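# Move glass flask from heating mantle to desk cork ring

## Task

Lift the round-bottom flask out of the heating mantle, fetch a cork ring from the shelved bench by the window, and leave the flask standing upright in that ring on the desk. It fails if the flask ever touches the floor, falls more than a few centimetres, or is knocked hard enough to break. The robot must release the flask and back away, must not tip over or be left leaning, and the flask and ring must stay in place without the robot holding them.

## Robot and tools

ROBOT. A wheeled base that drives forward/back and turns in place (no sideways motion), a vertical column, a head that tilts, and two six-joint arms (left, right), each ending in a two-finger gripper. Folded, it measures 0.73 m long, 0.62 m wide, 1.88 m tall; its front edge sits 0.40 m ahead of the column.

FRAMES. Base frame: origin on the floor between the drive wheels, under the column; x forward, y left, z up, metres. left_hand and right_hand are reported in this frame: the point where the fingers meet (tips 8 mm further). The hand's z axis is the finger direction (quat_wxyz rotates (0,0,1) onto it); its y axis runs along the opening. Odometry frame = base frame at scene start; base_odometry counts wheel turns only, so slip shows up as false travel. Heading is positive to the left, -3.142 to 3.142.

execute_actions. Argument actions: a list holding one action or none (none just reports state and images). An action may contain:
- base: exactly one relative command. translate_m: a signed distance in metres from where the base is, forward positive, -3 to 3. rotate_rad: a signed turn in radians, counter-clockwise (left) positive, -3.2 to 3.2.
- joints: a single dictionary for both arms and head, keyed by joint name, each value an absolute target. head_tilt_rad -0.61 to 1.308 (0 level, positive looks down). For each arm (prefix left_ or right_): joint1_rad -2.879 to 2.879, joint2_rad 0 to 3.141, joint3_rad 0 to 3.019, joint4_rad -1.692 to 1.57, joint5_rad -1.57 to 1.57 (hand swings sideways, positive to robot's right), joint6_rad -2.094 to 2.094 (hand roll, positive clockwise viewed from behind), gripper_m 0 to 0.093 (fingertip gap in metres). Joint1 rotates about a shoulder axis pointing forward and tilted 0.524 rad upward; positive sends the hand forward-down toward the robot's left. Done tolerances: head 0.03; joints 1-6: 0.045, 0.14, 0.09, 0.055, 0.03, 0.035; gripper 0.003.
- speeds: optional caps for this action, translate_m 0.05-0.8 m/s, rotate_rad 0.1-1 rad/s (defaults are the maxima). A base move needing over 8.667 s is refused; no action runs past 15 s.
cameras: list from cam_head_left, cam_head_right, cam_left_wrist, cam_right_wrist, nav_camera, or all; omitted/null means all, [] none. Any unknown key, name or out-of-range value rejects the whole call. Joints or base left out of an action may keep pushing toward earlier targets. If a result reports a stop, later motion calls in the same reply are skipped.

wait: seconds 0-10; commands nothing, returns state and images. zoom_image: camera plus region [x0,y0,x1,y1] in pixels of that camera's latest image (672x504, origin top-left), at most 504x504. finished_scene: scene number; ends the scene irreversibly and reports success.

ARM GEOMETRY. With left joint1 at -1.57 (right at 1.57) and joints 5, 6 at 0, the arm moves in a vertical plane pointing ahead, 0.23 m to that side. Let a = j2 - 0.35, b = 1.05 + j2 - j3, c = b - j4 (c = 1.57 means fingers straight down). Hand is about 0.12 + 0.39 sin a + 0.38 cos b + 0.25 cos c m ahead and 1.46 + 0.39 cos a - 0.38 sin b - 0.25 sin c m up; e.g. j2,j3,j4 = 0.93, 0.78, 0.14 gives 0.60 ahead, 1.21 up. Real hands sit up to ~5 cm lower and nearer the column (more under load). Reach about 1 m from the shoulder, lowest about 0.47 m up; the floor is unreachable. A light object (up to 0.3 kg) is safely carried fingers-down up to 0.6 m ahead, 0.65-1.6 m up.

GRIPPER. Fingers 7 cm long; outer width is the opening +1 cm at tips, +5 cm at their base; housing 10 cm wide, 7 cm thick; wrist camera 9 cm behind tips, sticking out 11 cm on one side. To grasp, command an opening narrower than the object: off_target is then expected; a reading staying at least 0.002 m above target means something is held. Very small target changes (under ~0.03 rad, 0.08 for joints 2-3) may not move a joint. For gentle contact step about 0.05 rad per call from your previous target. A lowered hand may slide toward the column before rising.

RESULTS. base_status/joint_status: done, off_target (stopped short, maybe still pushing), contact_stop (base only, wheel stalled), time_out, not_followed. "joint command not followed" with a cause line means a self-collision check blocked an arm; back each joint of the offending move off by 0.05 rad or more, or move the other arm away. on_its_own lists uncommanded behaviour; "held at" is the held target. A blocked arm keeps pushing; resend its reported positions to relax it (a loaded arm droops slightly). After contact_stop, reverse 0.05 m before turning. A tabletop 0.30-1.20 m high can slide over the base and strike the column. wheel_motors_off = 1 means ~3 s of hard pushing shut the wheels off for 2 s. Compare turned_by_wheels with turned_by_imu: a gap beyond ~4% and at least 0.05 rad means a collision or slip. base_tilt in degrees (forward, right positive; ~1° bias); a forward drop of 0.5° during a move means leaning back. motor_effort covers the two wheels in percent (bracket = peak). Joint torques and Motor temperatures follow joint_positions order; MOTOR HOT appears at 85 °C and at 100 °C the arm drops whatever it holds (OVER-TEMPERATURE FAULT).

CAMERAS. Head cameras sit about 1.49 m up looking forward-down; nav_camera about 0.22 m up at the front; wrist cameras ride on the hands. Calibration is approximate.

AVOID. Dropping or banging the flask, letting it near the floor, the arms striking or pressing each other (can end the run), long hard pushes that overheat motors, tipping the base. Loose items may occasionally get nudged.

Each tool is called after "Request:" as name(argument=value, ...), one argument or row to a line, values as JSON.

## Session

Request:
execute_actions(
  actions=[
    {"joints":{"head_tilt_rad":0.4}},
  ],
)

Scene clock: 0.83 s.
Joint torques (N m, as the arm reports them, + toward a larger angle): left_arm=[ 0.1  -7.79 -0.08 -0.96 -0.03 -0.01] | right_arm=[-0.9  -6.42 -0.54 -1.36  0.   -0.05]
Motor temperatures (°C, as the motors report them): left_arm=[24 24 22 25 24 24] | right_arm=[25 28 23 26 25 23]
base_odometry: x=+0.000 y=+0.000 heading=+0.000 (m, m, rad; odometry frame)
turned_by_wheels: +0.000 (rad since the last result)
turned_by_imu: +0.000 (rad since the last result)
base_tilt: forward=-0.2 right=-0.4 (deg)
base_status: not commanded
joint_positions: head_tilt_rad=+0.419 left_joint1_rad=-1.559 left_joint2_rad=+0.845 left_joint3_rad=+0.419 left_joint4_rad=-0.987 left_joint5_rad=-0.005 left_joint6_rad=+0.079 left_gripper_m=+0.095 right_joint1_rad=+1.601 right_joint2_rad=+0.898 right_joint3_rad=+0.418 right_joint4_rad=-0.965 right_joint5_rad=-0.027 right_joint6_rad=-0.073 right_gripper_m=+0.094
joint_status: all done
wheel_motors_off: 0
motor_effort: left_wheel=+1(1) right_wheel=+5(5) (%)
left_hand: x=+0.1543 y=+0.2279 z=+1.2592 quat_wxyz=(+0.430, -0.032, -0.902, +0.011) (m; base frame)
right_hand: x=+0.1465 y=-0.2146 z=+1.2540 quat_wxyz=(+0.444, +0.039, -0.895, -0.037) (m; base frame)
pictures: cam_head_left, cam_head_right, cam_left_wrist, cam_right_wrist, nav_camera
camera_calibration (this result's frames):
cam_head_left: T_world_to_cam=[[0.0595233, -0.998126, 0.0141684, 0.0044898], [-0.390594, -0.0363503, -0.919845, 1.43634], [0.918637, 0.0492181, -0.392026, 0.486718], [0, 0, 0, 1]] pos_world=[0.113643, 0.0327375, 1.51196]
cam_head_right: T_world_to_cam=[[0.06498, -0.997856, -0.0078721, -0.0422695], [-0.408384, -0.0193943, -0.912604, 1.43067], [0.910494, 0.0625159, -0.408769, 0.517887], [0, 0, 0, 1]] pos_world=[0.115477, -0.0468082, 1.517]
cam_left_wrist: T_world_to_cam=[[-0.0493827, -0.997127, 0.0574446, 0.165478], [-0.0516438, 0.059987, 0.996862, -1.2581], [-0.997444, 0.0462611, -0.0544577, 0.336387], [0, 0, 0, 1]] pos_world=[0.278726, 0.224911, 1.26297]
cam_right_wrist: T_world_to_cam=[[0.0523274, -0.99459, -0.0897335, -0.109238], [-0.0281412, -0.0912896, 0.995427, -1.25223], [-0.998233, -0.0495629, -0.0327659, 0.300635], [0, 0, 0, 1]] pos_world=[0.270581, -0.208063, 1.24655]
Images, in order (width x height): cam_head_left 672x504, cam_head_right 672x504, cam_left_wrist 672x504, cam_right_wrist 672x504, nav_camera 672x504.

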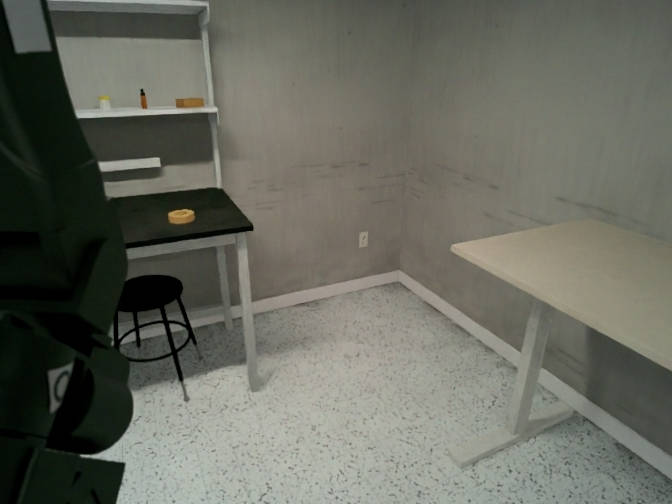

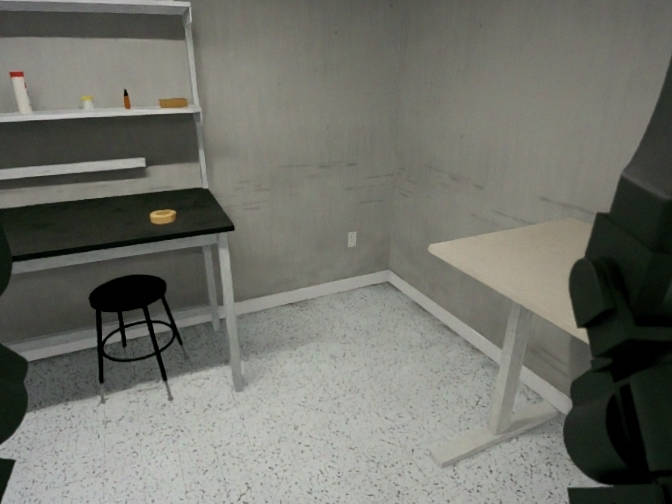

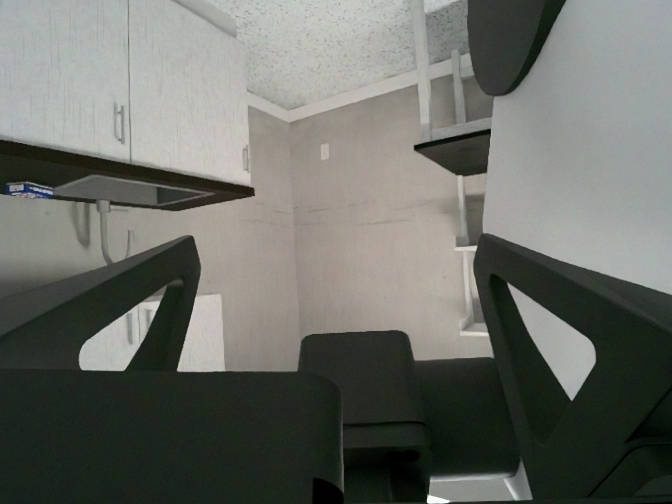

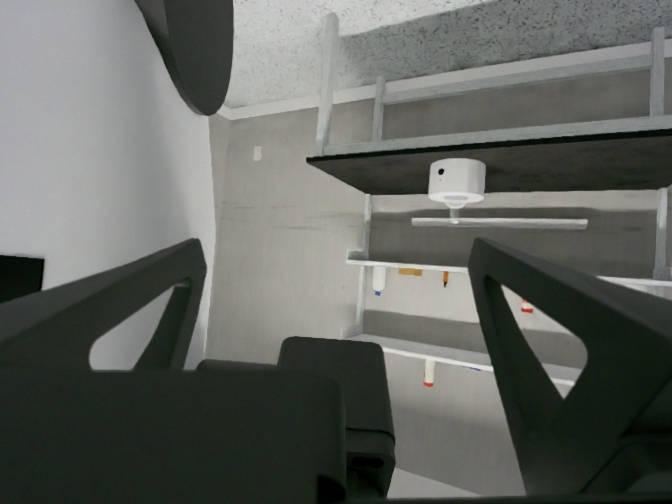

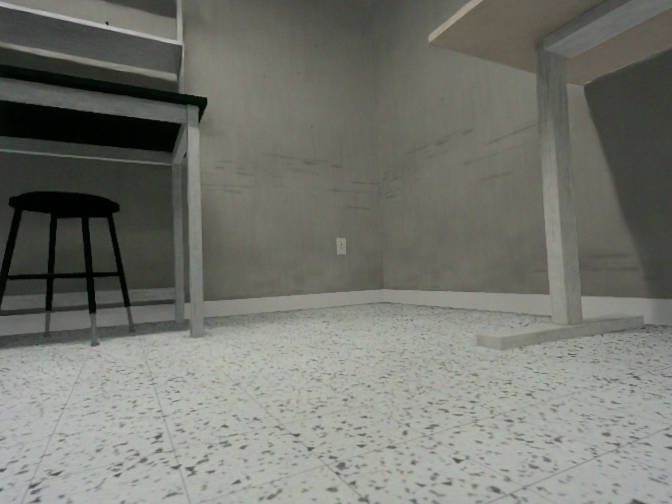

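Request:
execute_actions(
  actions=[
    {"base":{"rotate_rad":0.29},"joints":{"left_joint1_rad":-1.57,"left_joint2_rad":0.86,"left_joint3_rad":0.6,"left_joint4_rad":-0.6,"left_joint6_rad":0,"left_gripper_m":0.06}},
  ],
  cameras=[],
)

Request:
execute_actions(
  actions=[
    {"base":{"translate_m":1.1},"joints":{"head_tilt_rad":0.8}},
  ],
  cameras=["cam_head_left","cam_head_right"],
)

Scene clock: 7.20 s.
Joint torques (N m, as the arm reports them, + toward a larger angle): left_arm=[-0.63 -9.74  2.05  0.08 -0.02 -0.12] | right_arm=[-0.81 -6.44 -0.59 -1.36  0.   -0.05]
Motor temperatures (°C, as the motors report them): left_arm=[24 24 22 25 24 24] | right_arm=[25 28 23 26 25 23]
base_odometry: x=+0.000 y=+0.000 heading=+0.289 (m, m, rad; odometry frame)
turned_by_wheels: +0.289 (rad since the last result)
turned_by_imu: +0.284 (rad since the last result)
base_tilt: forward=-0.2 right=-0.3 (deg)
base_status: done
joint_positions: head_tilt_rad=+0.419 left_joint1_rad=-1.563 left_joint2_rad=+0.846 left_joint3_rad=+0.600 left_joint4_rad=-0.605 left_joint5_rad=-0.005 left_joint6_rad=+0.010 left_gripper_m=+0.060 right_joint1_rad=+1.601 right_joint2_rad=+0.898 right_joint3_rad=+0.418 right_joint4_rad=-0.965 right_joint5_rad=-0.027 right_joint6_rad=-0.073 right_gripper_m=+0.094
joint_status: all done
wheel_motors_off: 0
motor_effort: left_wheel=-1(33) right_wheel=+2(49) (%)
left_hand: x=+0.3341 y=+0.2281 z=+1.1939 quat_wxyz=(+0.163, -0.003, -0.987, -0.005) (m; base frame)
right_hand: x=+0.1465 y=-0.2146 z=+1.2540 quat_wxyz=(+0.444, +0.039, -0.895, -0.037) (m; base frame)
pictures: none
No camera images: the call's "cameras" was empty. Leave "cameras" out to get every camera's image.

Scene clock: 10.77 s.
Joint torques (N m, as the arm reports them, + toward a larger angle): left_arm=[-0.41 -9.9   2.13  0.02 -0.04 -0.1 ] | right_arm=[-0.82 -6.42 -0.52 -1.37 -0.01 -0.05]
Motor temperatures (°C, as the motors report them): left_arm=[24 24 22 25 24 24] | right_arm=[25 28 23 26 25 23]
base_odometry: x=+1.054 y=+0.314 heading=+0.290 (m, m, rad; odometry frame)
turned_by_wheels: +0.000 (rad since the last result)
turned_by_imu: +0.000 (rad since the last result)
base_tilt: forward=-0.2 right=-0.3 (deg)
base_status: done
joint_positions: head_tilt_rad=+0.803 left_joint1_rad=-1.563 left_joint2_rad=+0.846 left_joint3_rad=+0.600 left_joint4_rad=-0.604 left_joint5_rad=-0.005 left_joint6_rad=+0.010 left_gripper_m=+0.060 right_joint1_rad=+1.601 right_joint2_rad=+0.898 right_joint3_rad=+0.419 right_joint4_rad=-0.965 right_joint5_rad=-0.027 right_joint6_rad=-0.073 right_gripper_m=+0.094
joint_status: all done
wheel_motors_off: 0
motor_effort: left_wheel=+1(54) right_wheel=+0(53) (%)
left_hand: x=+0.3341 y=+0.2281 z=+1.1938 quat_wxyz=(+0.162, -0.003, -0.987, -0.005) (m; base frame)
right_hand: x=+0.1467 y=-0.2146 z=+1.2539 quat_wxyz=(+0.443, +0.039, -0.895, -0.037) (m; base frame)
pictures: cam_head_left, cam_head_right
camera_calibration (this result's frames):
cam_head_left: T_world_to_cam=[[0.0604991, -0.998126, -0.00914443, 0.0403428], [-0.706538, -0.0363503, -0.706741, 1.12396], [0.705085, 0.0492181, -0.707413, 0.983092], [0, 0, 0, 1]] pos_world=[0.0985172, 0.0327375, 1.49017]
cam_head_right: T_world_to_cam=[[0.0573082, -0.997856, -0.031625, -0.00530637], [-0.720324, -0.0193943, -0.693367, 1.10864], [0.691267, 0.0625159, -0.71989, 1.00798], [0, 0, 0, 1]] pos_world=[0.102105, -0.0468082, 1.49416]
Images, in order (width x height): cam_head_left 672x504, cam_head_right 672x504.

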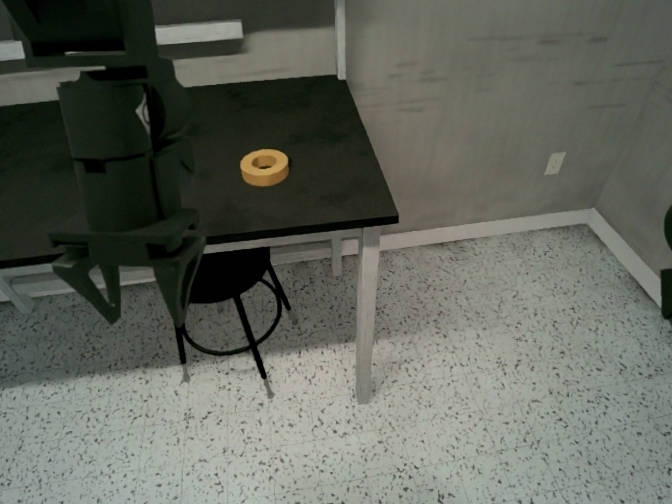

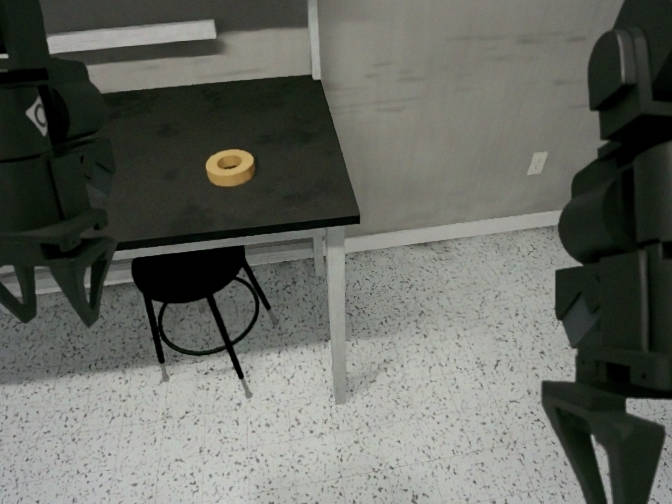

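Request:
execute_actions(
  actions=[
    {"base":{"translate_m":0.33},"joints":{"head_tilt_rad":0.95,"left_joint2_rad":1.4,"left_joint3_rad":1.25,"left_joint4_rad":-0.37}},
  ],
  cameras=["cam_head_right","cam_left_wrist"],
)

Scene clock: 18.53 s.
Joint torques (N m, as the arm reports them, + toward a larger angle): left_arm=[ -1.13 -18.63   3.18   0.46  -0.04  -0.09] | right_arm=[-0.82 -6.48 -0.65 -1.4   0.   -0.04]
Motor temperatures (°C, as the motors report them): left_arm=[24 25 23 25 24 24] | right_arm=[25 28 23 26 25 23]
base_odometry: x=+1.371 y=+0.408 heading=+0.289 (m, m, rad; odometry frame)
turned_by_wheels: +0.000 (rad since the last result)
turned_by_imu: -0.001 (rad since the last result)
base_tilt: forward=-0.1 right=-0.4 (deg)
base_status: done
joint_positions: head_tilt_rad=+0.951 left_joint1_rad=-1.563 left_joint2_rad=+1.392 left_joint3_rad=+1.250 left_joint4_rad=-0.372 left_joint5_rad=-0.005 left_joint6_rad=+0.010 left_gripper_m=+0.060 right_joint1_rad=+1.601 right_joint2_rad=+0.898 right_joint3_rad=+0.420 right_joint4_rad=-0.965 right_joint5_rad=-0.027 right_joint6_rad=-0.073 right_gripper_m=+0.094
joint_status: all done
wheel_motors_off: 0
motor_effort: left_wheel=+0(33) right_wheel=+0(35) (%)
left_hand: x=+0.6015 y=+0.2300 z=+1.0485 quat_wxyz=(-0.005, -0.003, -1.000, -0.006) (m; base frame)
right_hand: x=+0.1473 y=-0.2145 z=+1.2537 quat_wxyz=(+0.443, +0.039, -0.895, -0.037) (m; base frame)
pictures: cam_head_right, cam_left_wrist
camera_calibration (this result's frames):
cam_head_right: T_world_to_cam=[[0.0519956, -0.997856, -0.0397597, 0.00748659], [-0.815024, -0.0193943, -0.579103, 0.937411], [0.57709, 0.0625159, -0.814284, 1.15905], [0, 0, 0, 1]] pos_world=[0.0947458, -0.0468082, 1.48695]
cam_left_wrist: T_world_to_cam=[[-0.013727, -0.999882, -0.00690317, 0.24844], [-0.814699, 0.00718148, 0.57984, -0.116806], [-0.579722, 0.0135835, -0.814701, 1.32424], [0, 0, 0, 1]] pos_world=[0.675942, 0.231261, 1.14831]
Images, in order (width x height): cam_head_right 672x504, cam_left_wrist 672x504.

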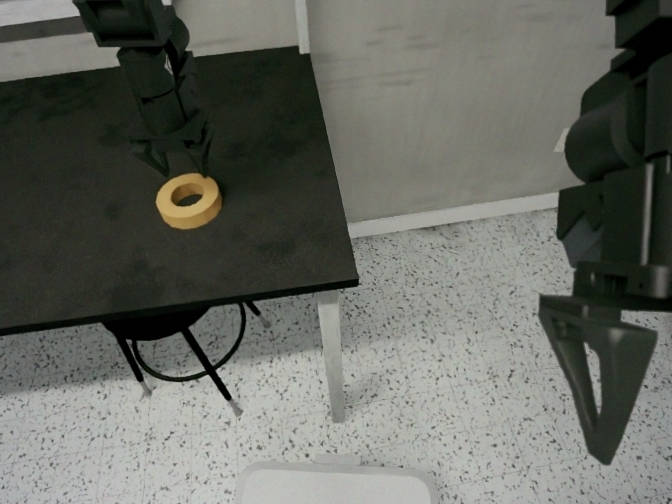

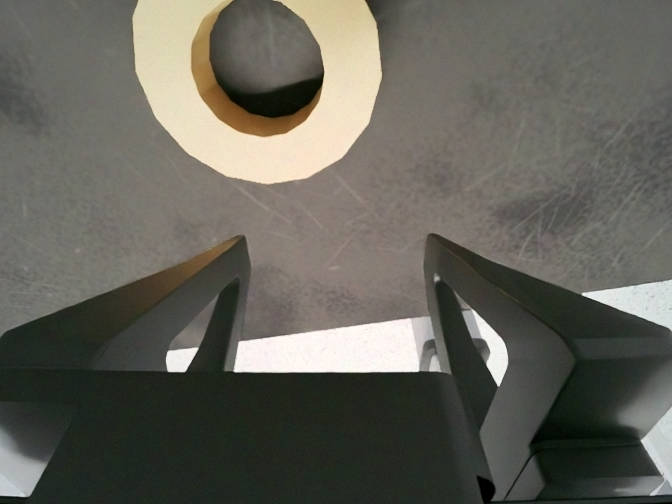

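Request:
execute_actions(
  actions=[
    {"joints":{"left_joint2_rad":1.653,"left_joint3_rad":1.441,"left_joint4_rad":-0.31,"left_gripper_m":0.07}},
  ],
  cameras=["cam_head_right","cam_left_wrist"],
)

Scene clock: 24.00 s.
Joint torques (N m, as the arm reports them, + toward a larger angle): left_arm=[ -0.64 -20.16   3.22   0.45  -0.02  -0.13] | right_arm=[-0.86 -6.57 -0.7  -1.32  0.   -0.04]
Motor temperatures (°C, as the motors report them): left_arm=[24 25 23 25 24 24] | right_arm=[25 28 23 26 25 23]
base_odometry: x=+1.371 y=+0.408 heading=+0.289 (m, m, rad; odometry frame)
turned_by_wheels: +0.000 (rad since the last result)
turned_by_imu: -0.001 (rad since the last result)
base_tilt: forward=-0.1 right=-0.4 (deg)
base_status: not commanded
joint_positions: head_tilt_rad=+0.951 left_joint1_rad=-1.563 left_joint2_rad=+1.652 left_joint3_rad=+1.433 left_joint4_rad=-0.309 left_joint5_rad=-0.006 left_joint6_rad=+0.010 left_gripper_m=+0.070 right_joint1_rad=+1.601 right_joint2_rad=+0.898 right_joint3_rad=+0.420 right_joint4_rad=-0.965 right_joint5_rad=-0.027 right_joint6_rad=-0.073 right_gripper_m=+0.094
joint_status: all done
wheel_motors_off: 0
motor_effort: left_wheel=+0(1) right_wheel=+0(1) (%)
left_hand: x=+0.6084 y=+0.2307 z=+0.9466 quat_wxyz=(+0.002, -0.003, -1.000, -0.006) (m; base frame)
right_hand: x=+0.1473 y=-0.2145 z=+1.2537 quat_wxyz=(+0.443, +0.039, -0.895, -0.037) (m; base frame)
pictures: cam_head_right, cam_left_wrist
camera_calibration (this result's frames):
cam_head_right: T_world_to_cam=[[0.0519956, -0.997856, -0.0397597, 0.0074866], [-0.815024, -0.0193943, -0.579103, 0.937411], [0.57709, 0.0625159, -0.814284, 1.15905], [0, 0, 0, 1]] pos_world=[0.0947458, -0.0468082, 1.48695]
cam_left_wrist: T_world_to_cam=[[-0.0137343, -0.999881, -0.00703201, 0.2487], [-0.806208, 0.00691343, 0.591592, -0.068308], [-0.591473, 0.0137944, -0.806207, 1.24422], [0, 0, 0, 1]] pos_world=[0.684269, 0.231979, 1.04526]
Images, in order (width x height): cam_head_right 672x504, cam_left_wrist 672x504.

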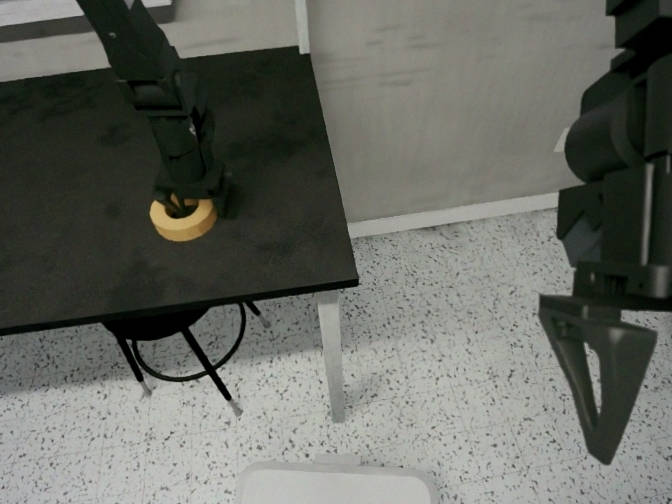

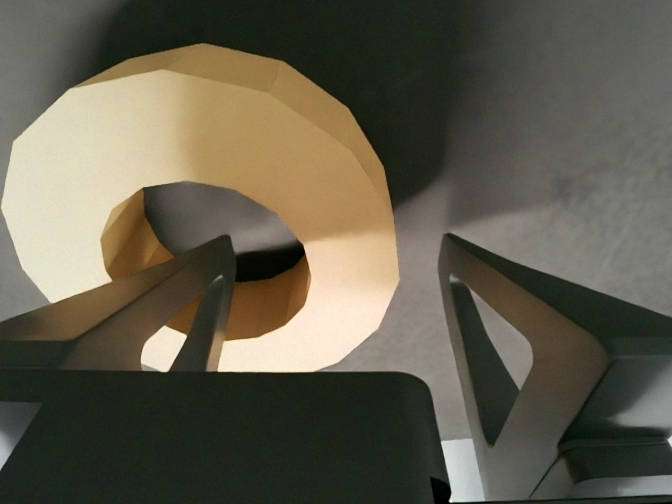

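Ring was nudged, luckily still aligned.

Request:
execute_actions(
  actions=[
    {"joints":{"left_joint2_rad":1.715,"left_joint4_rad":-0.27}},
  ],
  cameras=["cam_left_wrist"],
)

Request:
execute_actions(
  actions=[
    {"joints":{"left_gripper_m":0.0}},
  ],
  cameras=[],
)

Request:
execute_actions(
  actions=[
    {"joints":{"left_joint2_rad":1.1,"left_joint3_rad":0.9,"left_joint4_rad":-0.32}},
  ],
  cameras=["cam_left_wrist"],
)

Scene clock: 27.67 s.
Joint torques (N m, as the arm reports them, + toward a larger angle): left_arm=[ -0.71 -17.06   2.86   0.51  -0.04  -0.11] | right_arm=[-0.79 -6.45 -0.67 -1.35  0.   -0.04]
Motor temperatures (°C, as the motors report them): left_arm=[24 25 23 25 24 24] | right_arm=[25 28 23 26 25 23]
base_odometry: x=+1.371 y=+0.408 heading=+0.289 (m, m, rad; odometry frame)
turned_by_wheels: +0.000 (rad since the last result)
turned_by_imu: -0.001 (rad since the last result)
base_tilt: forward=-0.2 right=-0.4 (deg)
base_status: not commanded
joint_positions: head_tilt_rad=+0.951 left_joint1_rad=-1.563 left_joint2_rad=+1.677 left_joint3_rad=+1.437 left_joint4_rad=-0.274 left_joint5_rad=-0.005 left_joint6_rad=+0.007 left_gripper_m=+0.070 right_joint1_rad=+1.601 right_joint2_rad=+0.898 right_joint3_rad=+0.420 right_joint4_rad=-0.965 right_joint5_rad=-0.027 right_joint6_rad=-0.073 right_gripper_m=+0.094
joint_status: all done
wheel_motors_off: 0
motor_effort: left_wheel=+1(1) right_wheel=+0(1) (%)
left_hand: x=+0.6070 y=+0.2306 z=+0.9353 quat_wxyz=(-0.005, -0.002, -1.000, -0.006) (m; base frame)
right_hand: x=+0.1473 y=-0.2145 z=+1.2537 quat_wxyz=(+0.443, +0.039, -0.895, -0.037) (m; base frame)
pictures: cam_left_wrist
camera_calibration (this result's frames):
cam_left_wrist: T_world_to_cam=[[-0.0114461, -0.999916, -0.00612402, 0.246242], [-0.814951, 0.00577961, 0.579501, -0.0458476], [-0.579416, 0.0116238, -0.814949, 1.23563], [0, 0, 0, 1]] pos_world=[0.681399, 0.232123, 1.03505]
Images, in order (width x height): cam_left_wrist 672x504.

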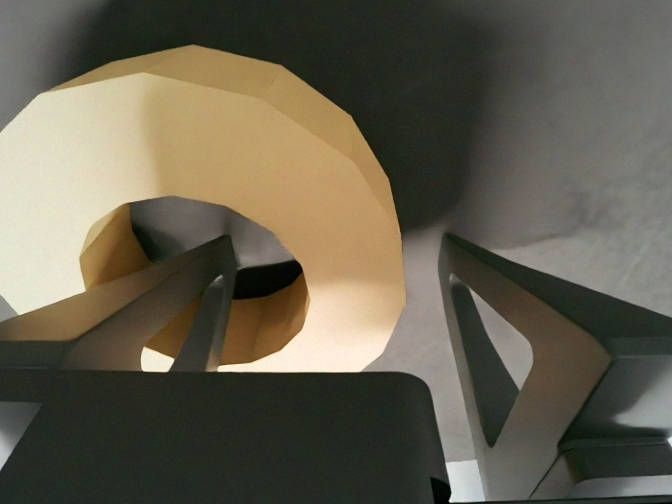

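Scene clock: 28.33 s.
Joint torques (N m, as the arm reports them, + toward a larger angle): left_arm=[ -0.25 -17.3    2.8    0.54  -0.15  -0.09] | right_arm=[-0.83 -6.5  -0.59 -1.37  0.   -0.04]
Motor temperatures (°C, as the motors report them): left_arm=[24 25 23 25 24 24] | right_arm=[25 28 23 26 25 23]
base_odometry: x=+1.371 y=+0.408 heading=+0.289 (m, m, rad; odometry frame)
turned_by_wheels: +0.000 (rad since the last result)
turned_by_imu: +0.000 (rad since the last result)
base_tilt: forward=-0.2 right=-0.4 (deg)
base_status: not commanded
joint_positions: head_tilt_rad=+0.951 left_joint1_rad=-1.568 left_joint2_rad=+1.677 left_joint3_rad=+1.437 left_joint4_rad=-0.274 left_joint5_rad=-0.002 left_joint6_rad=+0.006 left_gripper_m=+0.025 right_joint1_rad=+1.601 right_joint2_rad=+0.898 right_joint3_rad=+0.420 right_joint4_rad=-0.965 right_joint5_rad=-0.027 right_joint6_rad=-0.073 right_gripper_m=+0.094
joint_status: left_gripper_m off_target (ended at +0.025, target +0.000)
wheel_motors_off: 0
motor_effort: left_wheel=+0(1) right_wheel=+0(0) (%)
left_hand: x=+0.6070 y=+0.2266 z=+0.9352 quat_wxyz=(-0.005, -0.002, -1.000, -0.002) (m; base frame)
right_hand: x=+0.1473 y=-0.2145 z=+1.2537 quat_wxyz=(+0.443, +0.039, -0.895, -0.037) (m; base frame)
pictures: none
No camera images: the call's "cameras" was empty. Leave "cameras" out to get every camera's image.

Scene clock: 29.73 s.
Joint torques (N m, as the arm reports them, + toward a larger angle): left_arm=[ -0.01 -14.73   2.95   0.58  -0.16  -0.08] | right_arm=[-0.81 -6.39 -0.63 -1.34  0.   -0.04]
Motor temperatures (°C, as the motors report them): left_arm=[24 26 23 25 24 24] | right_arm=[25 28 23 26 25 23]
base_odometry: x=+1.371 y=+0.408 heading=+0.289 (m, m, rad; odometry frame)
turned_by_wheels: +0.000 (rad since the last result)
turned_by_imu: +0.000 (rad since the last result)
base_tilt: forward=-0.2 right=-0.4 (deg)
base_status: not commanded
joint_positions: head_tilt_rad=+0.951 left_joint1_rad=-1.568 left_joint2_rad=+1.084 left_joint3_rad=+0.901 left_joint4_rad=-0.320 left_joint5_rad=-0.002 left_joint6_rad=+0.006 left_gripper_m=+0.025 right_joint1_rad=+1.601 right_joint2_rad=+0.898 right_joint3_rad=+0.420 right_joint4_rad=-0.965 right_joint5_rad=-0.027 right_joint6_rad=-0.073 right_gripper_m=+0.094
joint_status: all done
wheel_motors_off: 0
motor_effort: left_wheel=+1(0) right_wheel=+0(1) (%)
left_hand: x=+0.5156 y=+0.2261 z=+1.1352 quat_wxyz=(-0.010, -0.002, -1.000, -0.002) (m; base frame)
right_hand: x=+0.1473 y=-0.2145 z=+1.2537 quat_wxyz=(+0.443, +0.039, -0.895, -0.037) (m; base frame)
pictures: cam_left_wrist
camera_calibration (this result's frames):
cam_left_wrist: T_world_to_cam=[[-0.0124579, -0.999922, 0.000709907, 0.234652], [-0.821096, 0.0106351, 0.570691, -0.224055], [-0.570654, 0.00652671, -0.821164, 1.34941], [0, 0, 0, 1]] pos_world=[0.589, 0.228209, 1.23579]
Images, in order (width x height): cam_left_wrist 672x504.

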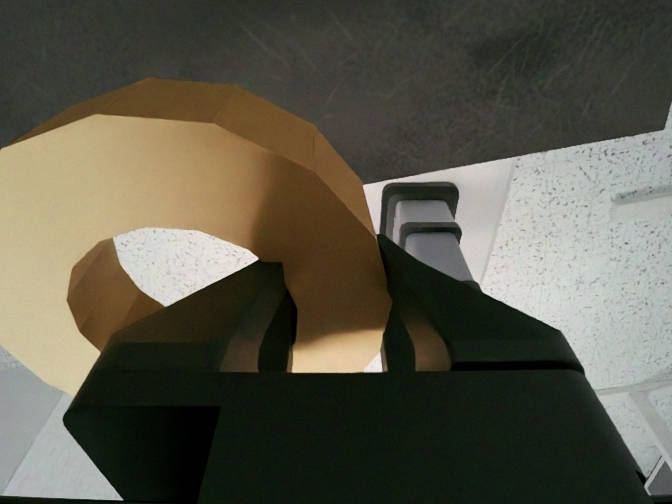

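Request:
execute_actions(
  actions=[
    {"base":{"translate_m":-1.5},"joints":{"head_tilt_rad":0.6}},
  ],
  cameras=[],
)

Request:
execute_actions(
  actions=[
    {"base":{"rotate_rad":-2.72}},
  ],
  cameras=["cam_head_left","cam_head_right"],
)

Scene clock: 36.63 s.
Joint torques (N m, as the arm reports them, + toward a larger angle): left_arm=[ -0.34 -14.6    3.31   0.44  -0.17  -0.09] | right_arm=[-0.71 -6.46 -0.48 -1.37 -0.01 -0.04]
Motor temperatures (°C, as the motors report them): left_arm=[24 26 23 25 24 24] | right_arm=[25 28 23 26 25 23]
base_odometry: x=-0.067 y=-0.020 heading=+0.289 (m, m, rad; odometry frame)
turned_by_wheels: -0.001 (rad since the last result)
turned_by_imu: -0.002 (rad since the last result)
base_tilt: forward=-0.2 right=-0.4 (deg)
base_status: done
joint_positions: head_tilt_rad=+0.617 left_joint1_rad=-1.568 left_joint2_rad=+1.084 left_joint3_rad=+0.896 left_joint4_rad=-0.320 left_joint5_rad=-0.002 left_joint6_rad=+0.006 left_gripper_m=+0.025 right_joint1_rad=+1.601 right_joint2_rad=+0.898 right_joint3_rad=+0.417 right_joint4_rad=-0.965 right_joint5_rad=-0.027 right_joint6_rad=-0.073 right_gripper_m=+0.094
joint_status: all done
wheel_motors_off: 0
motor_effort: left_wheel=-1(47) right_wheel=+1(45) (%)
left_hand: x=+0.5120 y=+0.2261 z=+1.1343 quat_wxyz=(-0.007, -0.002, -1.000, -0.002) (m; base frame)
right_hand: x=+0.1459 y=-0.2146 z=+1.2542 quat_wxyz=(+0.444, +0.039, -0.894, -0.037) (m; base frame)
pictures: none
No camera images: the call's "cameras" was empty. Leave "cameras" out to get every camera's image.

Scene clock: 40.67 s.
Joint torques (N m, as the arm reports them, + toward a larger angle): left_arm=[ -0.39 -15.01   3.27   0.51  -0.11  -0.09] | right_arm=[-0.86 -6.44 -0.46 -1.37  0.   -0.04]
Motor temperatures (°C, as the motors report them): left_arm=[24 26 23 25 24 24] | right_arm=[25 28 23 26 25 23]
base_odometry: x=-0.067 y=-0.020 heading=-2.430 (m, m, rad; odometry frame)
turned_by_wheels: -2.719 (rad since the last result)
turned_by_imu: -2.689 (rad since the last result)
base_tilt: forward=-0.2 right=-0.4 (deg)
base_status: done
joint_positions: head_tilt_rad=+0.617 left_joint1_rad=-1.568 left_joint2_rad=+1.084 left_joint3_rad=+0.896 left_joint4_rad=-0.320 left_joint5_rad=-0.003 left_joint6_rad=+0.006 left_gripper_m=+0.025 right_joint1_rad=+1.601 right_joint2_rad=+0.898 right_joint3_rad=+0.417 right_joint4_rad=-0.965 right_joint5_rad=-0.027 right_joint6_rad=-0.073 right_gripper_m=+0.095
joint_status: not commanded
wheel_motors_off: 0
motor_effort: left_wheel=+2(52) right_wheel=-3(39) (%)
left_hand: x=+0.5120 y=+0.2263 z=+1.1343 quat_wxyz=(-0.007, -0.002, -1.000, -0.003) (m; base frame)
right_hand: x=+0.1459 y=-0.2146 z=+1.2542 quat_wxyz=(+0.444, +0.039, -0.894, -0.037) (m; base frame)
pictures: cam_head_left, cam_head_right
camera_calibration (this result's frames):
cam_head_left: T_world_to_cam=[[0.0611477, -0.998126, 0.00217408, 0.0228798], [-0.564022, -0.0363503, -0.824959, 1.29889], [0.823493, 0.0492181, -0.565188, 0.758145], [0, 0, 0, 1]] pos_world=[0.106877, 0.0327375, 1.49998]
cam_head_right: T_world_to_cam=[[0.062159, -0.997856, -0.0205093, -0.0226671], [-0.580039, -0.0193943, -0.814358, 1.28795], [0.812214, 0.0625159, -0.58, 0.786498], [0, 0, 0, 1]] pos_world=[0.109668, -0.0468082, 1.50456]
Images, in order (width x height): cam_head_left 672x504, cam_head_right 672x504.

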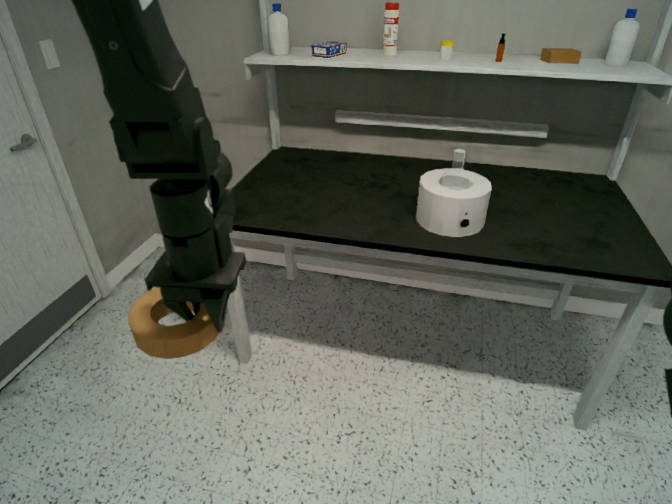

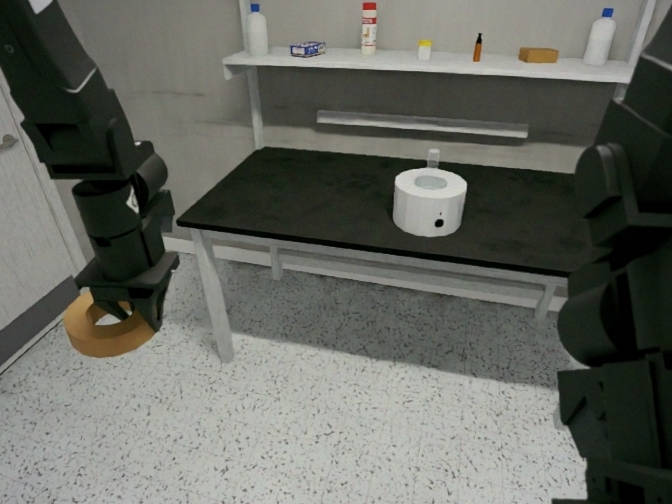

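Request:
execute_actions(
  actions=[
    {"base":{"rotate_rad":-0.035},"joints":{"right_joint1_rad":1.57,"right_joint2_rad":1.27,"right_joint3_rad":1.217,"right_joint4_rad":-0.47,"right_joint5_rad":0,"right_joint6_rad":0,"right_gripper_m":0.08}},
  ],
  cameras=[],
)

Request:
execute_actions(
  actions=[
    {"base":{"translate_m":0.83},"joints":{"head_tilt_rad":0.9}},
  ],
  cameras=["cam_head_left","cam_right_wrist"],
)

Scene clock: 46.17 s.
Joint torques (N m, as the arm reports them, + toward a larger angle): left_arm=[ -0.01 -14.13   3.21   0.49  -0.1   -0.1 ] | right_arm=[ -1.46 -16.16   4.78   0.71   0.1    0.04]
Motor temperatures (°C, as the motors report them): left_arm=[24 26 23 25 24 24] | right_arm=[25 29 23 26 25 23]
base_odometry: x=-0.067 y=-0.020 heading=-2.464 (m, m, rad; odometry frame)
turned_by_wheels: -0.034 (rad since the last result)
turned_by_imu: -0.035 (rad since the last result)
base_tilt: forward=-0.1 right=-0.4 (deg)
base_status: done
joint_positions: head_tilt_rad=+0.617 left_joint1_rad=-1.568 left_joint2_rad=+1.084 left_joint3_rad=+0.896 left_joint4_rad=-0.320 left_joint5_rad=-0.003 left_joint6_rad=+0.006 left_gripper_m=+0.025 right_joint1_rad=+1.578 right_joint2_rad=+1.274 right_joint3_rad=+1.207 right_joint4_rad=-0.471 right_joint5_rad=-0.002 right_joint6_rad=-0.006 right_gripper_m=+0.080
joint_status: all done
wheel_motors_off: 0
motor_effort: left_wheel=+7(31) right_wheel=-7(31) (%)
left_hand: x=+0.5120 y=+0.2263 z=+1.1343 quat_wxyz=(-0.007, -0.002, -1.000, -0.003) (m; base frame)
right_hand: x=+0.5968 y=-0.2208 z=+1.0981 quat_wxyz=(+0.007, +0.005, -1.000, -0.004) (m; base frame)
pictures: none
No camera images: the call's "cameras" was empty. Leave "cameras" out to get every camera's image.

Scene clock: 49.10 s.
Joint torques (N m, as the arm reports them, + toward a larger angle): left_arm=[ -0.46 -14.65   3.17   0.48  -0.12  -0.06] | right_arm=[ -1.54 -16.14   4.72   0.67   0.1    0.03]
Motor temperatures (°C, as the motors report them): left_arm=[24 26 23 25 24 24] | right_arm=[25 29 23 26 25 23]
base_odometry: x=-0.714 y=-0.540 heading=-2.465 (m, m, rad; odometry frame)
turned_by_wheels: +0.000 (rad since the last result)
turned_by_imu: -0.001 (rad since the last result)
base_tilt: forward=-0.2 right=-0.4 (deg)
base_status: done
joint_positions: head_tilt_rad=+0.902 left_joint1_rad=-1.568 left_joint2_rad=+1.085 left_joint3_rad=+0.897 left_joint4_rad=-0.320 left_joint5_rad=-0.003 left_joint6_rad=+0.006 left_gripper_m=+0.025 right_joint1_rad=+1.578 right_joint2_rad=+1.274 right_joint3_rad=+1.208 right_joint4_rad=-0.471 right_joint5_rad=-0.002 right_joint6_rad=-0.006 right_gripper_m=+0.080
joint_status: all done
wheel_motors_off: 0
motor_effort: left_wheel=+0(58) right_wheel=+0(57) (%)
left_hand: x=+0.5125 y=+0.2263 z=+1.1342 quat_wxyz=(-0.008, -0.002, -1.000, -0.003) (m; base frame)
right_hand: x=+0.5972 y=-0.2208 z=+1.0982 quat_wxyz=(+0.007, +0.005, -1.000, -0.004) (m; base frame)
pictures: cam_head_left, cam_right_wrist
camera_calibration (this result's frames):
cam_head_left: T_world_to_cam=[[0.0592974, -0.998126, -0.0150859, 0.0495528], [-0.773002, -0.0363503, -0.633361, 1.01428], [0.631626, 0.0492181, -0.773709, 1.08886], [0, 0, 0, 1]] pos_world=[0.0933485, 0.0327375, 1.48561]
cam_right_wrist: T_world_to_cam=[[0.0103166, -0.999904, 0.0092397, -0.237766], [-0.805718, -0.00283994, 0.592293, -0.158382], [-0.59221, -0.013555, -0.80567, 1.35943], [0, 0, 0, 1]] pos_world=[0.679911, -0.219766, 1.19126]
Images, in order (width x height): cam_head_left 672x504, cam_right_wrist 672x504.

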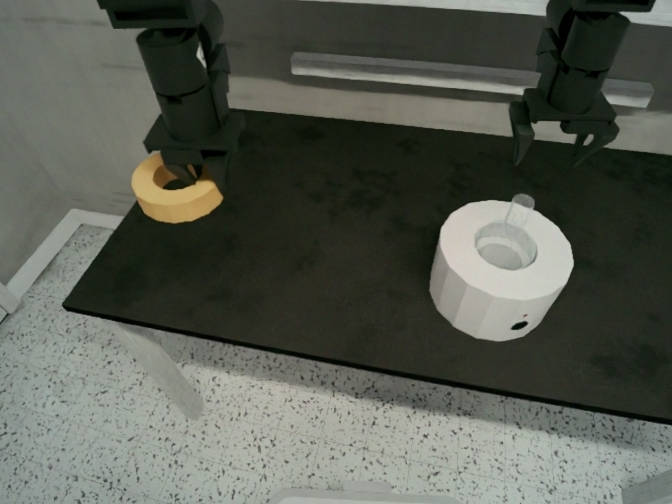

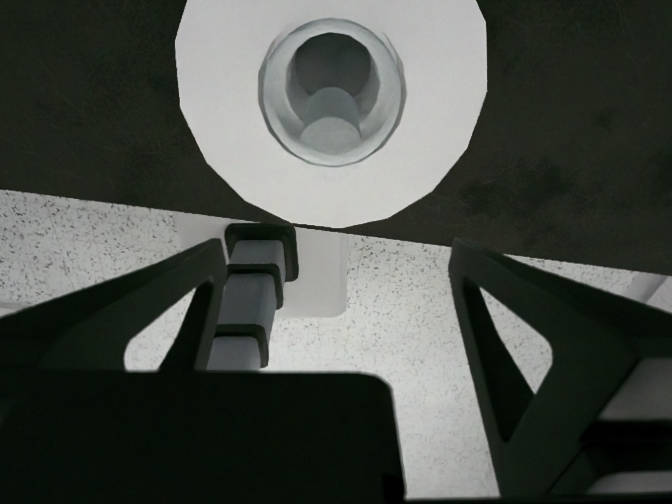

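Nearly identical to before.

Request:
execute_actions(
  actions=[
    {"joints":{"right_joint2_rad":1.585,"right_joint3_rad":1.34,"right_joint4_rad":-0.275}},
  ],
  cameras=["cam_head_left","cam_right_wrist"],
)

Scene clock: 52.63 s.
Joint torques (N m, as the arm reports them, + toward a larger angle): left_arm=[ -0.25 -14.61   3.25   0.43  -0.11  -0.08] | right_arm=[ -1.6  -17.3    2.99   0.61   0.11   0.03]
Motor temperatures (°C, as the motors report them): left_arm=[24 26 23 25 24 24] | right_arm=[25 29 23 26 25 23]
base_odometry: x=-0.714 y=-0.540 heading=-2.465 (m, m, rad; odometry frame)
turned_by_wheels: +0.000 (rad since the last result)
turned_by_imu: -0.001 (rad since the last result)
base_tilt: forward=-0.2 right=-0.4 (deg)
base_status: not commanded
joint_positions: head_tilt_rad=+0.902 left_joint1_rad=-1.568 left_joint2_rad=+1.085 left_joint3_rad=+0.897 left_joint4_rad=-0.320 left_joint5_rad=-0.003 left_joint6_rad=+0.006 left_gripper_m=+0.025 right_joint1_rad=+1.578 right_joint2_rad=+1.601 right_joint3_rad=+1.334 right_joint4_rad=-0.274 right_joint5_rad=-0.002 right_joint6_rad=-0.006 right_gripper_m=+0.080
joint_status: all done
wheel_motors_off: 0
motor_effort: left_wheel=+0(2) right_wheel=+0(1) (%)
left_hand: x=+0.5125 y=+0.2263 z=+1.1342 quat_wxyz=(-0.008, -0.002, -1.000, -0.003) (m; base frame)
right_hand: x=+0.5824 y=-0.2199 z=+0.9606 quat_wxyz=(+0.008, +0.005, -1.000, -0.004) (m; base frame)
pictures: cam_head_left, cam_right_wrist
camera_calibration (this result's frames):
cam_head_left: T_world_to_cam=[[0.0592974, -0.998126, -0.0150859, 0.0495528], [-0.773002, -0.0363503, -0.633361, 1.01428], [0.631626, 0.0492181, -0.773709, 1.08886], [0, 0, 0, 1]] pos_world=[0.0933485, 0.0327375, 1.48561]
cam_right_wrist: T_world_to_cam=[[0.0103709, -0.999904, 0.00921722, -0.235504], [-0.803679, -0.00285037, 0.595056, -0.0926732], [-0.594972, -0.0135789, -0.803632, 1.23951], [0, 0, 0, 1]] pos_world=[0.665435, -0.218914, 1.05342]
Images, in order (width x height): cam_head_left 672x504, cam_right_wrist 672x504.

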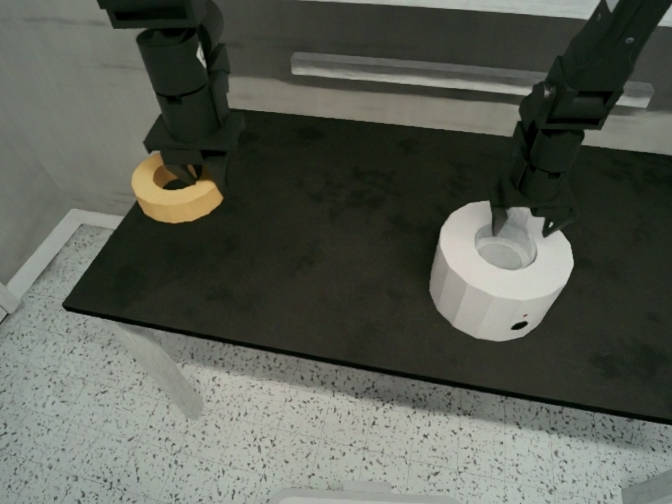

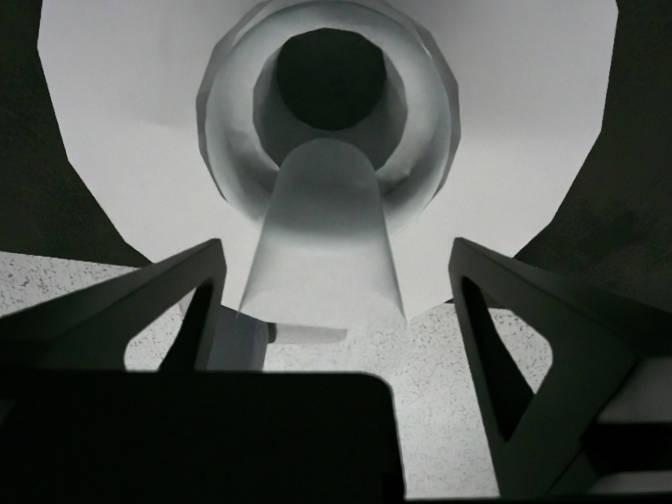

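Request:
execute_actions(
  actions=[
    {"base":{"translate_m":0.018},"speeds":{"translate_m":0.05}},
  ],
  cameras=[],
)

Request:
execute_actions(
  actions=[
    {"joints":{"right_gripper_m":0.0}},
  ],
  cameras=["cam_right_wrist"],
)

Request:
execute_actions(
  actions=[
    {"joints":{"right_joint2_rad":1.5,"right_joint3_rad":1.28,"right_joint4_rad":-0.31}},
  ],
  cameras=[],
)

Request:
execute_actions(
  actions=[
    {"joints":{"right_joint2_rad":1.42,"right_joint3_rad":1.245,"right_joint4_rad":-0.35}},
  ],
  cameras=[],
)

Request:
execute_actions(
  actions=[
    {"joints":{"right_joint2_rad":1.08,"right_joint3_rad":1.149,"right_joint4_rad":-0.58}},
  ],
  cameras=["cam_head_left","cam_right_wrist"],
)

Scene clock: 60.67 s.
Joint torques (N m, as the arm reports them, + toward a larger angle): left_arm=[ -0.42 -14.18   3.11   0.49  -0.11  -0.11] | right_arm=[ -1.58 -17.19   2.99   0.55   0.1    0.03]
Motor temperatures (°C, as the motors report them): left_arm=[24 26 23 25 24 24] | right_arm=[25 30 23 26 25 23]
base_odometry: x=-0.728 y=-0.551 heading=-2.465 (m, m, rad; odometry frame)
turned_by_wheels: +0.000 (rad since the last result)
turned_by_imu: -0.001 (rad since the last result)
base_tilt: forward=-0.1 right=-0.4 (deg)
base_status: done
joint_positions: head_tilt_rad=+0.902 left_joint1_rad=-1.568 left_joint2_rad=+1.087 left_joint3_rad=+0.897 left_joint4_rad=-0.320 left_joint5_rad=-0.003 left_joint6_rad=+0.006 left_gripper_m=+0.025 right_joint1_rad=+1.578 right_joint2_rad=+1.599 right_joint3_rad=+1.334 right_joint4_rad=-0.274 right_joint5_rad=-0.002 right_joint6_rad=-0.006 right_gripper_m=+0.080
joint_status: not commanded
wheel_motors_off: 0
motor_effort: left_wheel=-1(35) right_wheel=+0(32) (%)
left_hand: x=+0.5118 y=+0.2263 z=+1.1333 quat_wxyz=(-0.006, -0.002, -1.000, -0.003) (m; base frame)
right_hand: x=+0.5832 y=-0.2199 z=+0.9613 quat_wxyz=(+0.008, +0.005, -1.000, -0.004) (m; base frame)
pictures: none
No camera images: the call's "cameras" was empty. Leave "cameras" out to get every camera's image.

Scene clock: 61.33 s.
Joint torques (N m, as the arm reports them, + toward a larger angle): left_arm=[ -0.05 -14.56   3.21   0.52  -0.09  -0.09] | right_arm=[ -1.64 -17.27   2.96   0.6    0.23   0.03]
Motor temperatures (°C, as the motors report them): left_arm=[24 26 23 25 24 24] | right_arm=[25 30 23 26 25 23]
base_odometry: x=-0.728 y=-0.551 heading=-2.465 (m, m, rad; odometry frame)
turned_by_wheels: +0.000 (rad since the last result)
turned_by_imu: +0.000 (rad since the last result)
base_tilt: forward=-0.2 right=-0.4 (deg)
base_status: not commanded
joint_positions: head_tilt_rad=+0.902 left_joint1_rad=-1.568 left_joint2_rad=+1.087 left_joint3_rad=+0.897 left_joint4_rad=-0.320 left_joint5_rad=-0.003 left_joint6_rad=+0.006 left_gripper_m=+0.025 right_joint1_rad=+1.578 right_joint2_rad=+1.599 right_joint3_rad=+1.334 right_joint4_rad=-0.274 right_joint5_rad=-0.005 right_joint6_rad=-0.006 right_gripper_m=+0.033
joint_status: right_gripper_m off_target (ended at +0.033, target +0.000)
wheel_motors_off: 0
motor_effort: left_wheel=+1(1) right_wheel=+0(0) (%)
left_hand: x=+0.5118 y=+0.2263 z=+1.1333 quat_wxyz=(-0.006, -0.002, -1.000, -0.003) (m; base frame)
right_hand: x=+0.5832 y=-0.2194 z=+0.9613 quat_wxyz=(+0.008, +0.005, -1.000, -0.006) (m; base frame)
pictures: cam_right_wrist
camera_calibration (this result's frames):
cam_right_wrist: T_world_to_cam=[[0.0102998, -0.999928, 0.00617595, -0.232036], [-0.80458, -0.0046199, 0.593827, -0.0911676], [-0.593756, -0.0110853, -0.804569, 1.24127], [0, 0, 0, 1]] pos_world=[0.666048, -0.21868, 1.05426]
Images, in order (width x height): cam_right_wrist 672x504.

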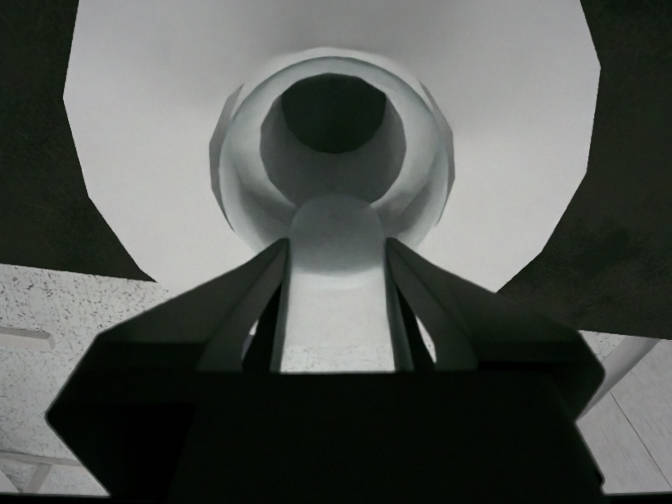

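Scene clock: 62.17 s.
Joint torques (N m, as the arm reports them, + toward a larger angle): left_arm=[ -0.24 -14.47   3.1    0.5   -0.08  -0.09] | right_arm=[ -1.57 -17.81   2.1    0.11   0.13   0.04]
Motor temperatures (°C, as the motors report them): left_arm=[24 26 23 25 24 24] | right_arm=[25 30 23 26 25 23]
base_odometry: x=-0.728 y=-0.551 heading=-2.465 (m, m, rad; odometry frame)
turned_by_wheels: +0.000 (rad since the last result)
turned_by_imu: +0.000 (rad since the last result)
base_tilt: forward=-0.2 right=-0.4 (deg)
base_status: not commanded
joint_positions: head_tilt_rad=+0.902 left_joint1_rad=-1.568 left_joint2_rad=+1.087 left_joint3_rad=+0.897 left_joint4_rad=-0.320 left_joint5_rad=-0.003 left_joint6_rad=+0.006 left_gripper_m=+0.025 right_joint1_rad=+1.578 right_joint2_rad=+1.524 right_joint3_rad=+1.289 right_joint4_rad=-0.298 right_joint5_rad=-0.002 right_joint6_rad=-0.006 right_gripper_m=+0.033
joint_status: all done
wheel_motors_off: 0
motor_effort: left_wheel=-1(2) right_wheel=+0(1) (%)
left_hand: x=+0.5118 y=+0.2263 z=+1.1333 quat_wxyz=(-0.006, -0.002, -1.000, -0.003) (m; base frame)
right_hand: x=+0.5861 y=-0.2201 z=+0.9916 quat_wxyz=(+0.004, +0.005, -1.000, -0.005) (m; base frame)
pictures: none
No camera images: the call's "cameras" was empty. Leave "cameras" out to get every camera's image.

Scene clock: 63.03 s.
Joint torques (N m, as the arm reports them, + toward a larger angle): left_arm=[ -0.3  -14.84   3.16   0.5   -0.09  -0.06] | right_arm=[ -1.62 -17.8    2.72   0.19   0.1    0.04]
Motor temperatures (°C, as the motors report them): left_arm=[24 26 23 25 24 24] | right_arm=[25 30 23 26 25 23]
base_odometry: x=-0.728 y=-0.551 heading=-2.465 (m, m, rad; odometry frame)
turned_by_wheels: +0.000 (rad since the last result)
turned_by_imu: +0.000 (rad since the last result)
base_tilt: forward=-0.1 right=-0.3 (deg)
base_status: not commanded
joint_positions: head_tilt_rad=+0.902 left_joint1_rad=-1.568 left_joint2_rad=+1.087 left_joint3_rad=+0.897 left_joint4_rad=-0.320 left_joint5_rad=-0.003 left_joint6_rad=+0.006 left_gripper_m=+0.025 right_joint1_rad=+1.578 right_joint2_rad=+1.446 right_joint3_rad=+1.249 right_joint4_rad=-0.340 right_joint5_rad=-0.002 right_joint6_rad=-0.006 right_gripper_m=+0.033
joint_status: all done
wheel_motors_off: 0
motor_effort: left_wheel=-2(0) right_wheel=+0(0) (%)
left_hand: x=+0.5118 y=+0.2263 z=+1.1333 quat_wxyz=(-0.006, -0.002, -1.000, -0.003) (m; base frame)
right_hand: x=+0.5862 y=-0.2203 z=+1.0232 quat_wxyz=(+0.007, +0.005, -1.000, -0.004) (m; base frame)
pictures: none
No camera images: the call's "cameras" was empty. Leave "cameras" out to get every camera's image.

Scene clock: 64.17 s.
Joint torques (N m, as the arm reports them, + toward a larger angle): left_arm=[ -0.19 -14.66   3.12   0.56  -0.12  -0.09] | right_arm=[ -1.54 -13.91   6.11   0.42   0.12   0.04]
Motor temperatures (°C, as the motors report them): left_arm=[24 26 23 25 24 24] | right_arm=[25 30 23 26 25 23]
base_odometry: x=-0.728 y=-0.551 heading=-2.465 (m, m, rad; odometry frame)
turned_by_wheels: +0.000 (rad since the last result)
turned_by_imu: +0.000 (rad since the last result)
base_tilt: forward=-0.2 right=-0.4 (deg)
base_status: not commanded
joint_positions: head_tilt_rad=+0.902 left_joint1_rad=-1.568 left_joint2_rad=+1.087 left_joint3_rad=+0.897 left_joint4_rad=-0.320 left_joint5_rad=-0.003 left_joint6_rad=+0.006 left_gripper_m=+0.025 right_joint1_rad=+1.578 right_joint2_rad=+1.063 right_joint3_rad=+1.136 right_joint4_rad=-0.573 right_joint5_rad=-0.002 right_joint6_rad=-0.006 right_gripper_m=+0.033
joint_status: all done
wheel_motors_off: 0
motor_effort: left_wheel=+0(0) right_wheel=+0(0) (%)
left_hand: x=+0.5118 y=+0.2263 z=+1.1333 quat_wxyz=(-0.006, -0.002, -1.000, -0.003) (m; base frame)
right_hand: x=+0.5972 y=-0.2213 z=+1.1845 quat_wxyz=(-0.012, +0.005, -1.000, -0.004) (m; base frame)
pictures: cam_head_left, cam_right_wrist
camera_calibration (this result's frames):
cam_head_left: T_world_to_cam=[[0.0592938, -0.998126, -0.0150999, 0.0495745], [-0.773152, -0.0363503, -0.633178, 1.01401], [0.631443, 0.0492181, -0.773859, 1.0891], [0, 0, 0, 1]] pos_world=[0.0933357, 0.0327375, 1.4856]
cam_right_wrist: T_world_to_cam=[[0.00972101, -0.999908, 0.00947237, -0.23905], [-0.827292, -0.00272112, 0.561765, -0.160467], [-0.561688, -0.0132973, -0.827242, 1.43626], [0, 0, 0, 1]] pos_world=[0.676303, -0.220366, 1.28055]
Images, in order (width x height): cam_head_left 672x504, cam_right_wrist 672x504.

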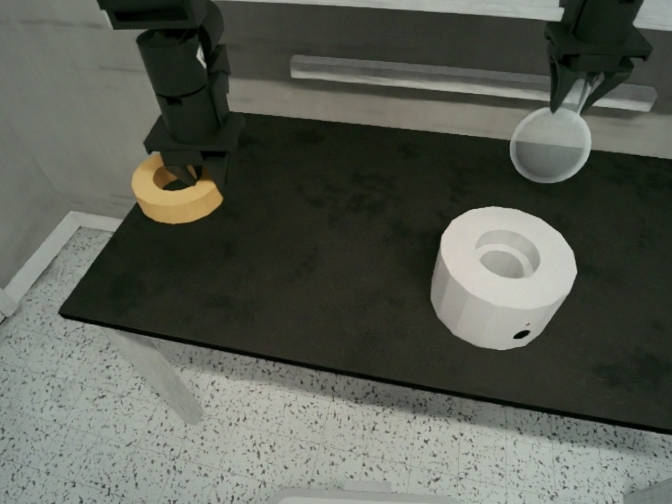

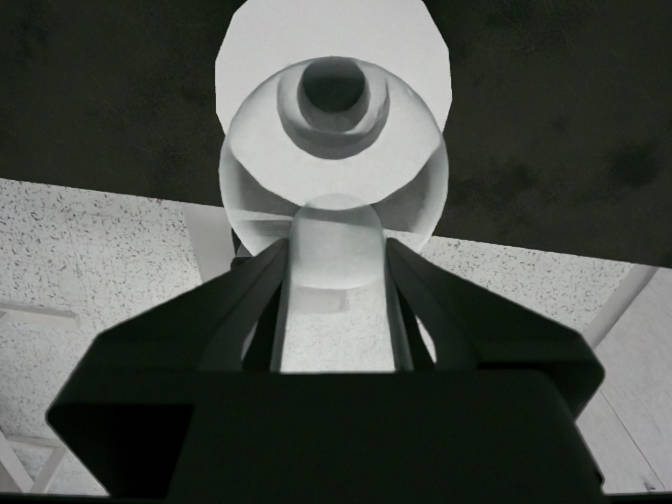

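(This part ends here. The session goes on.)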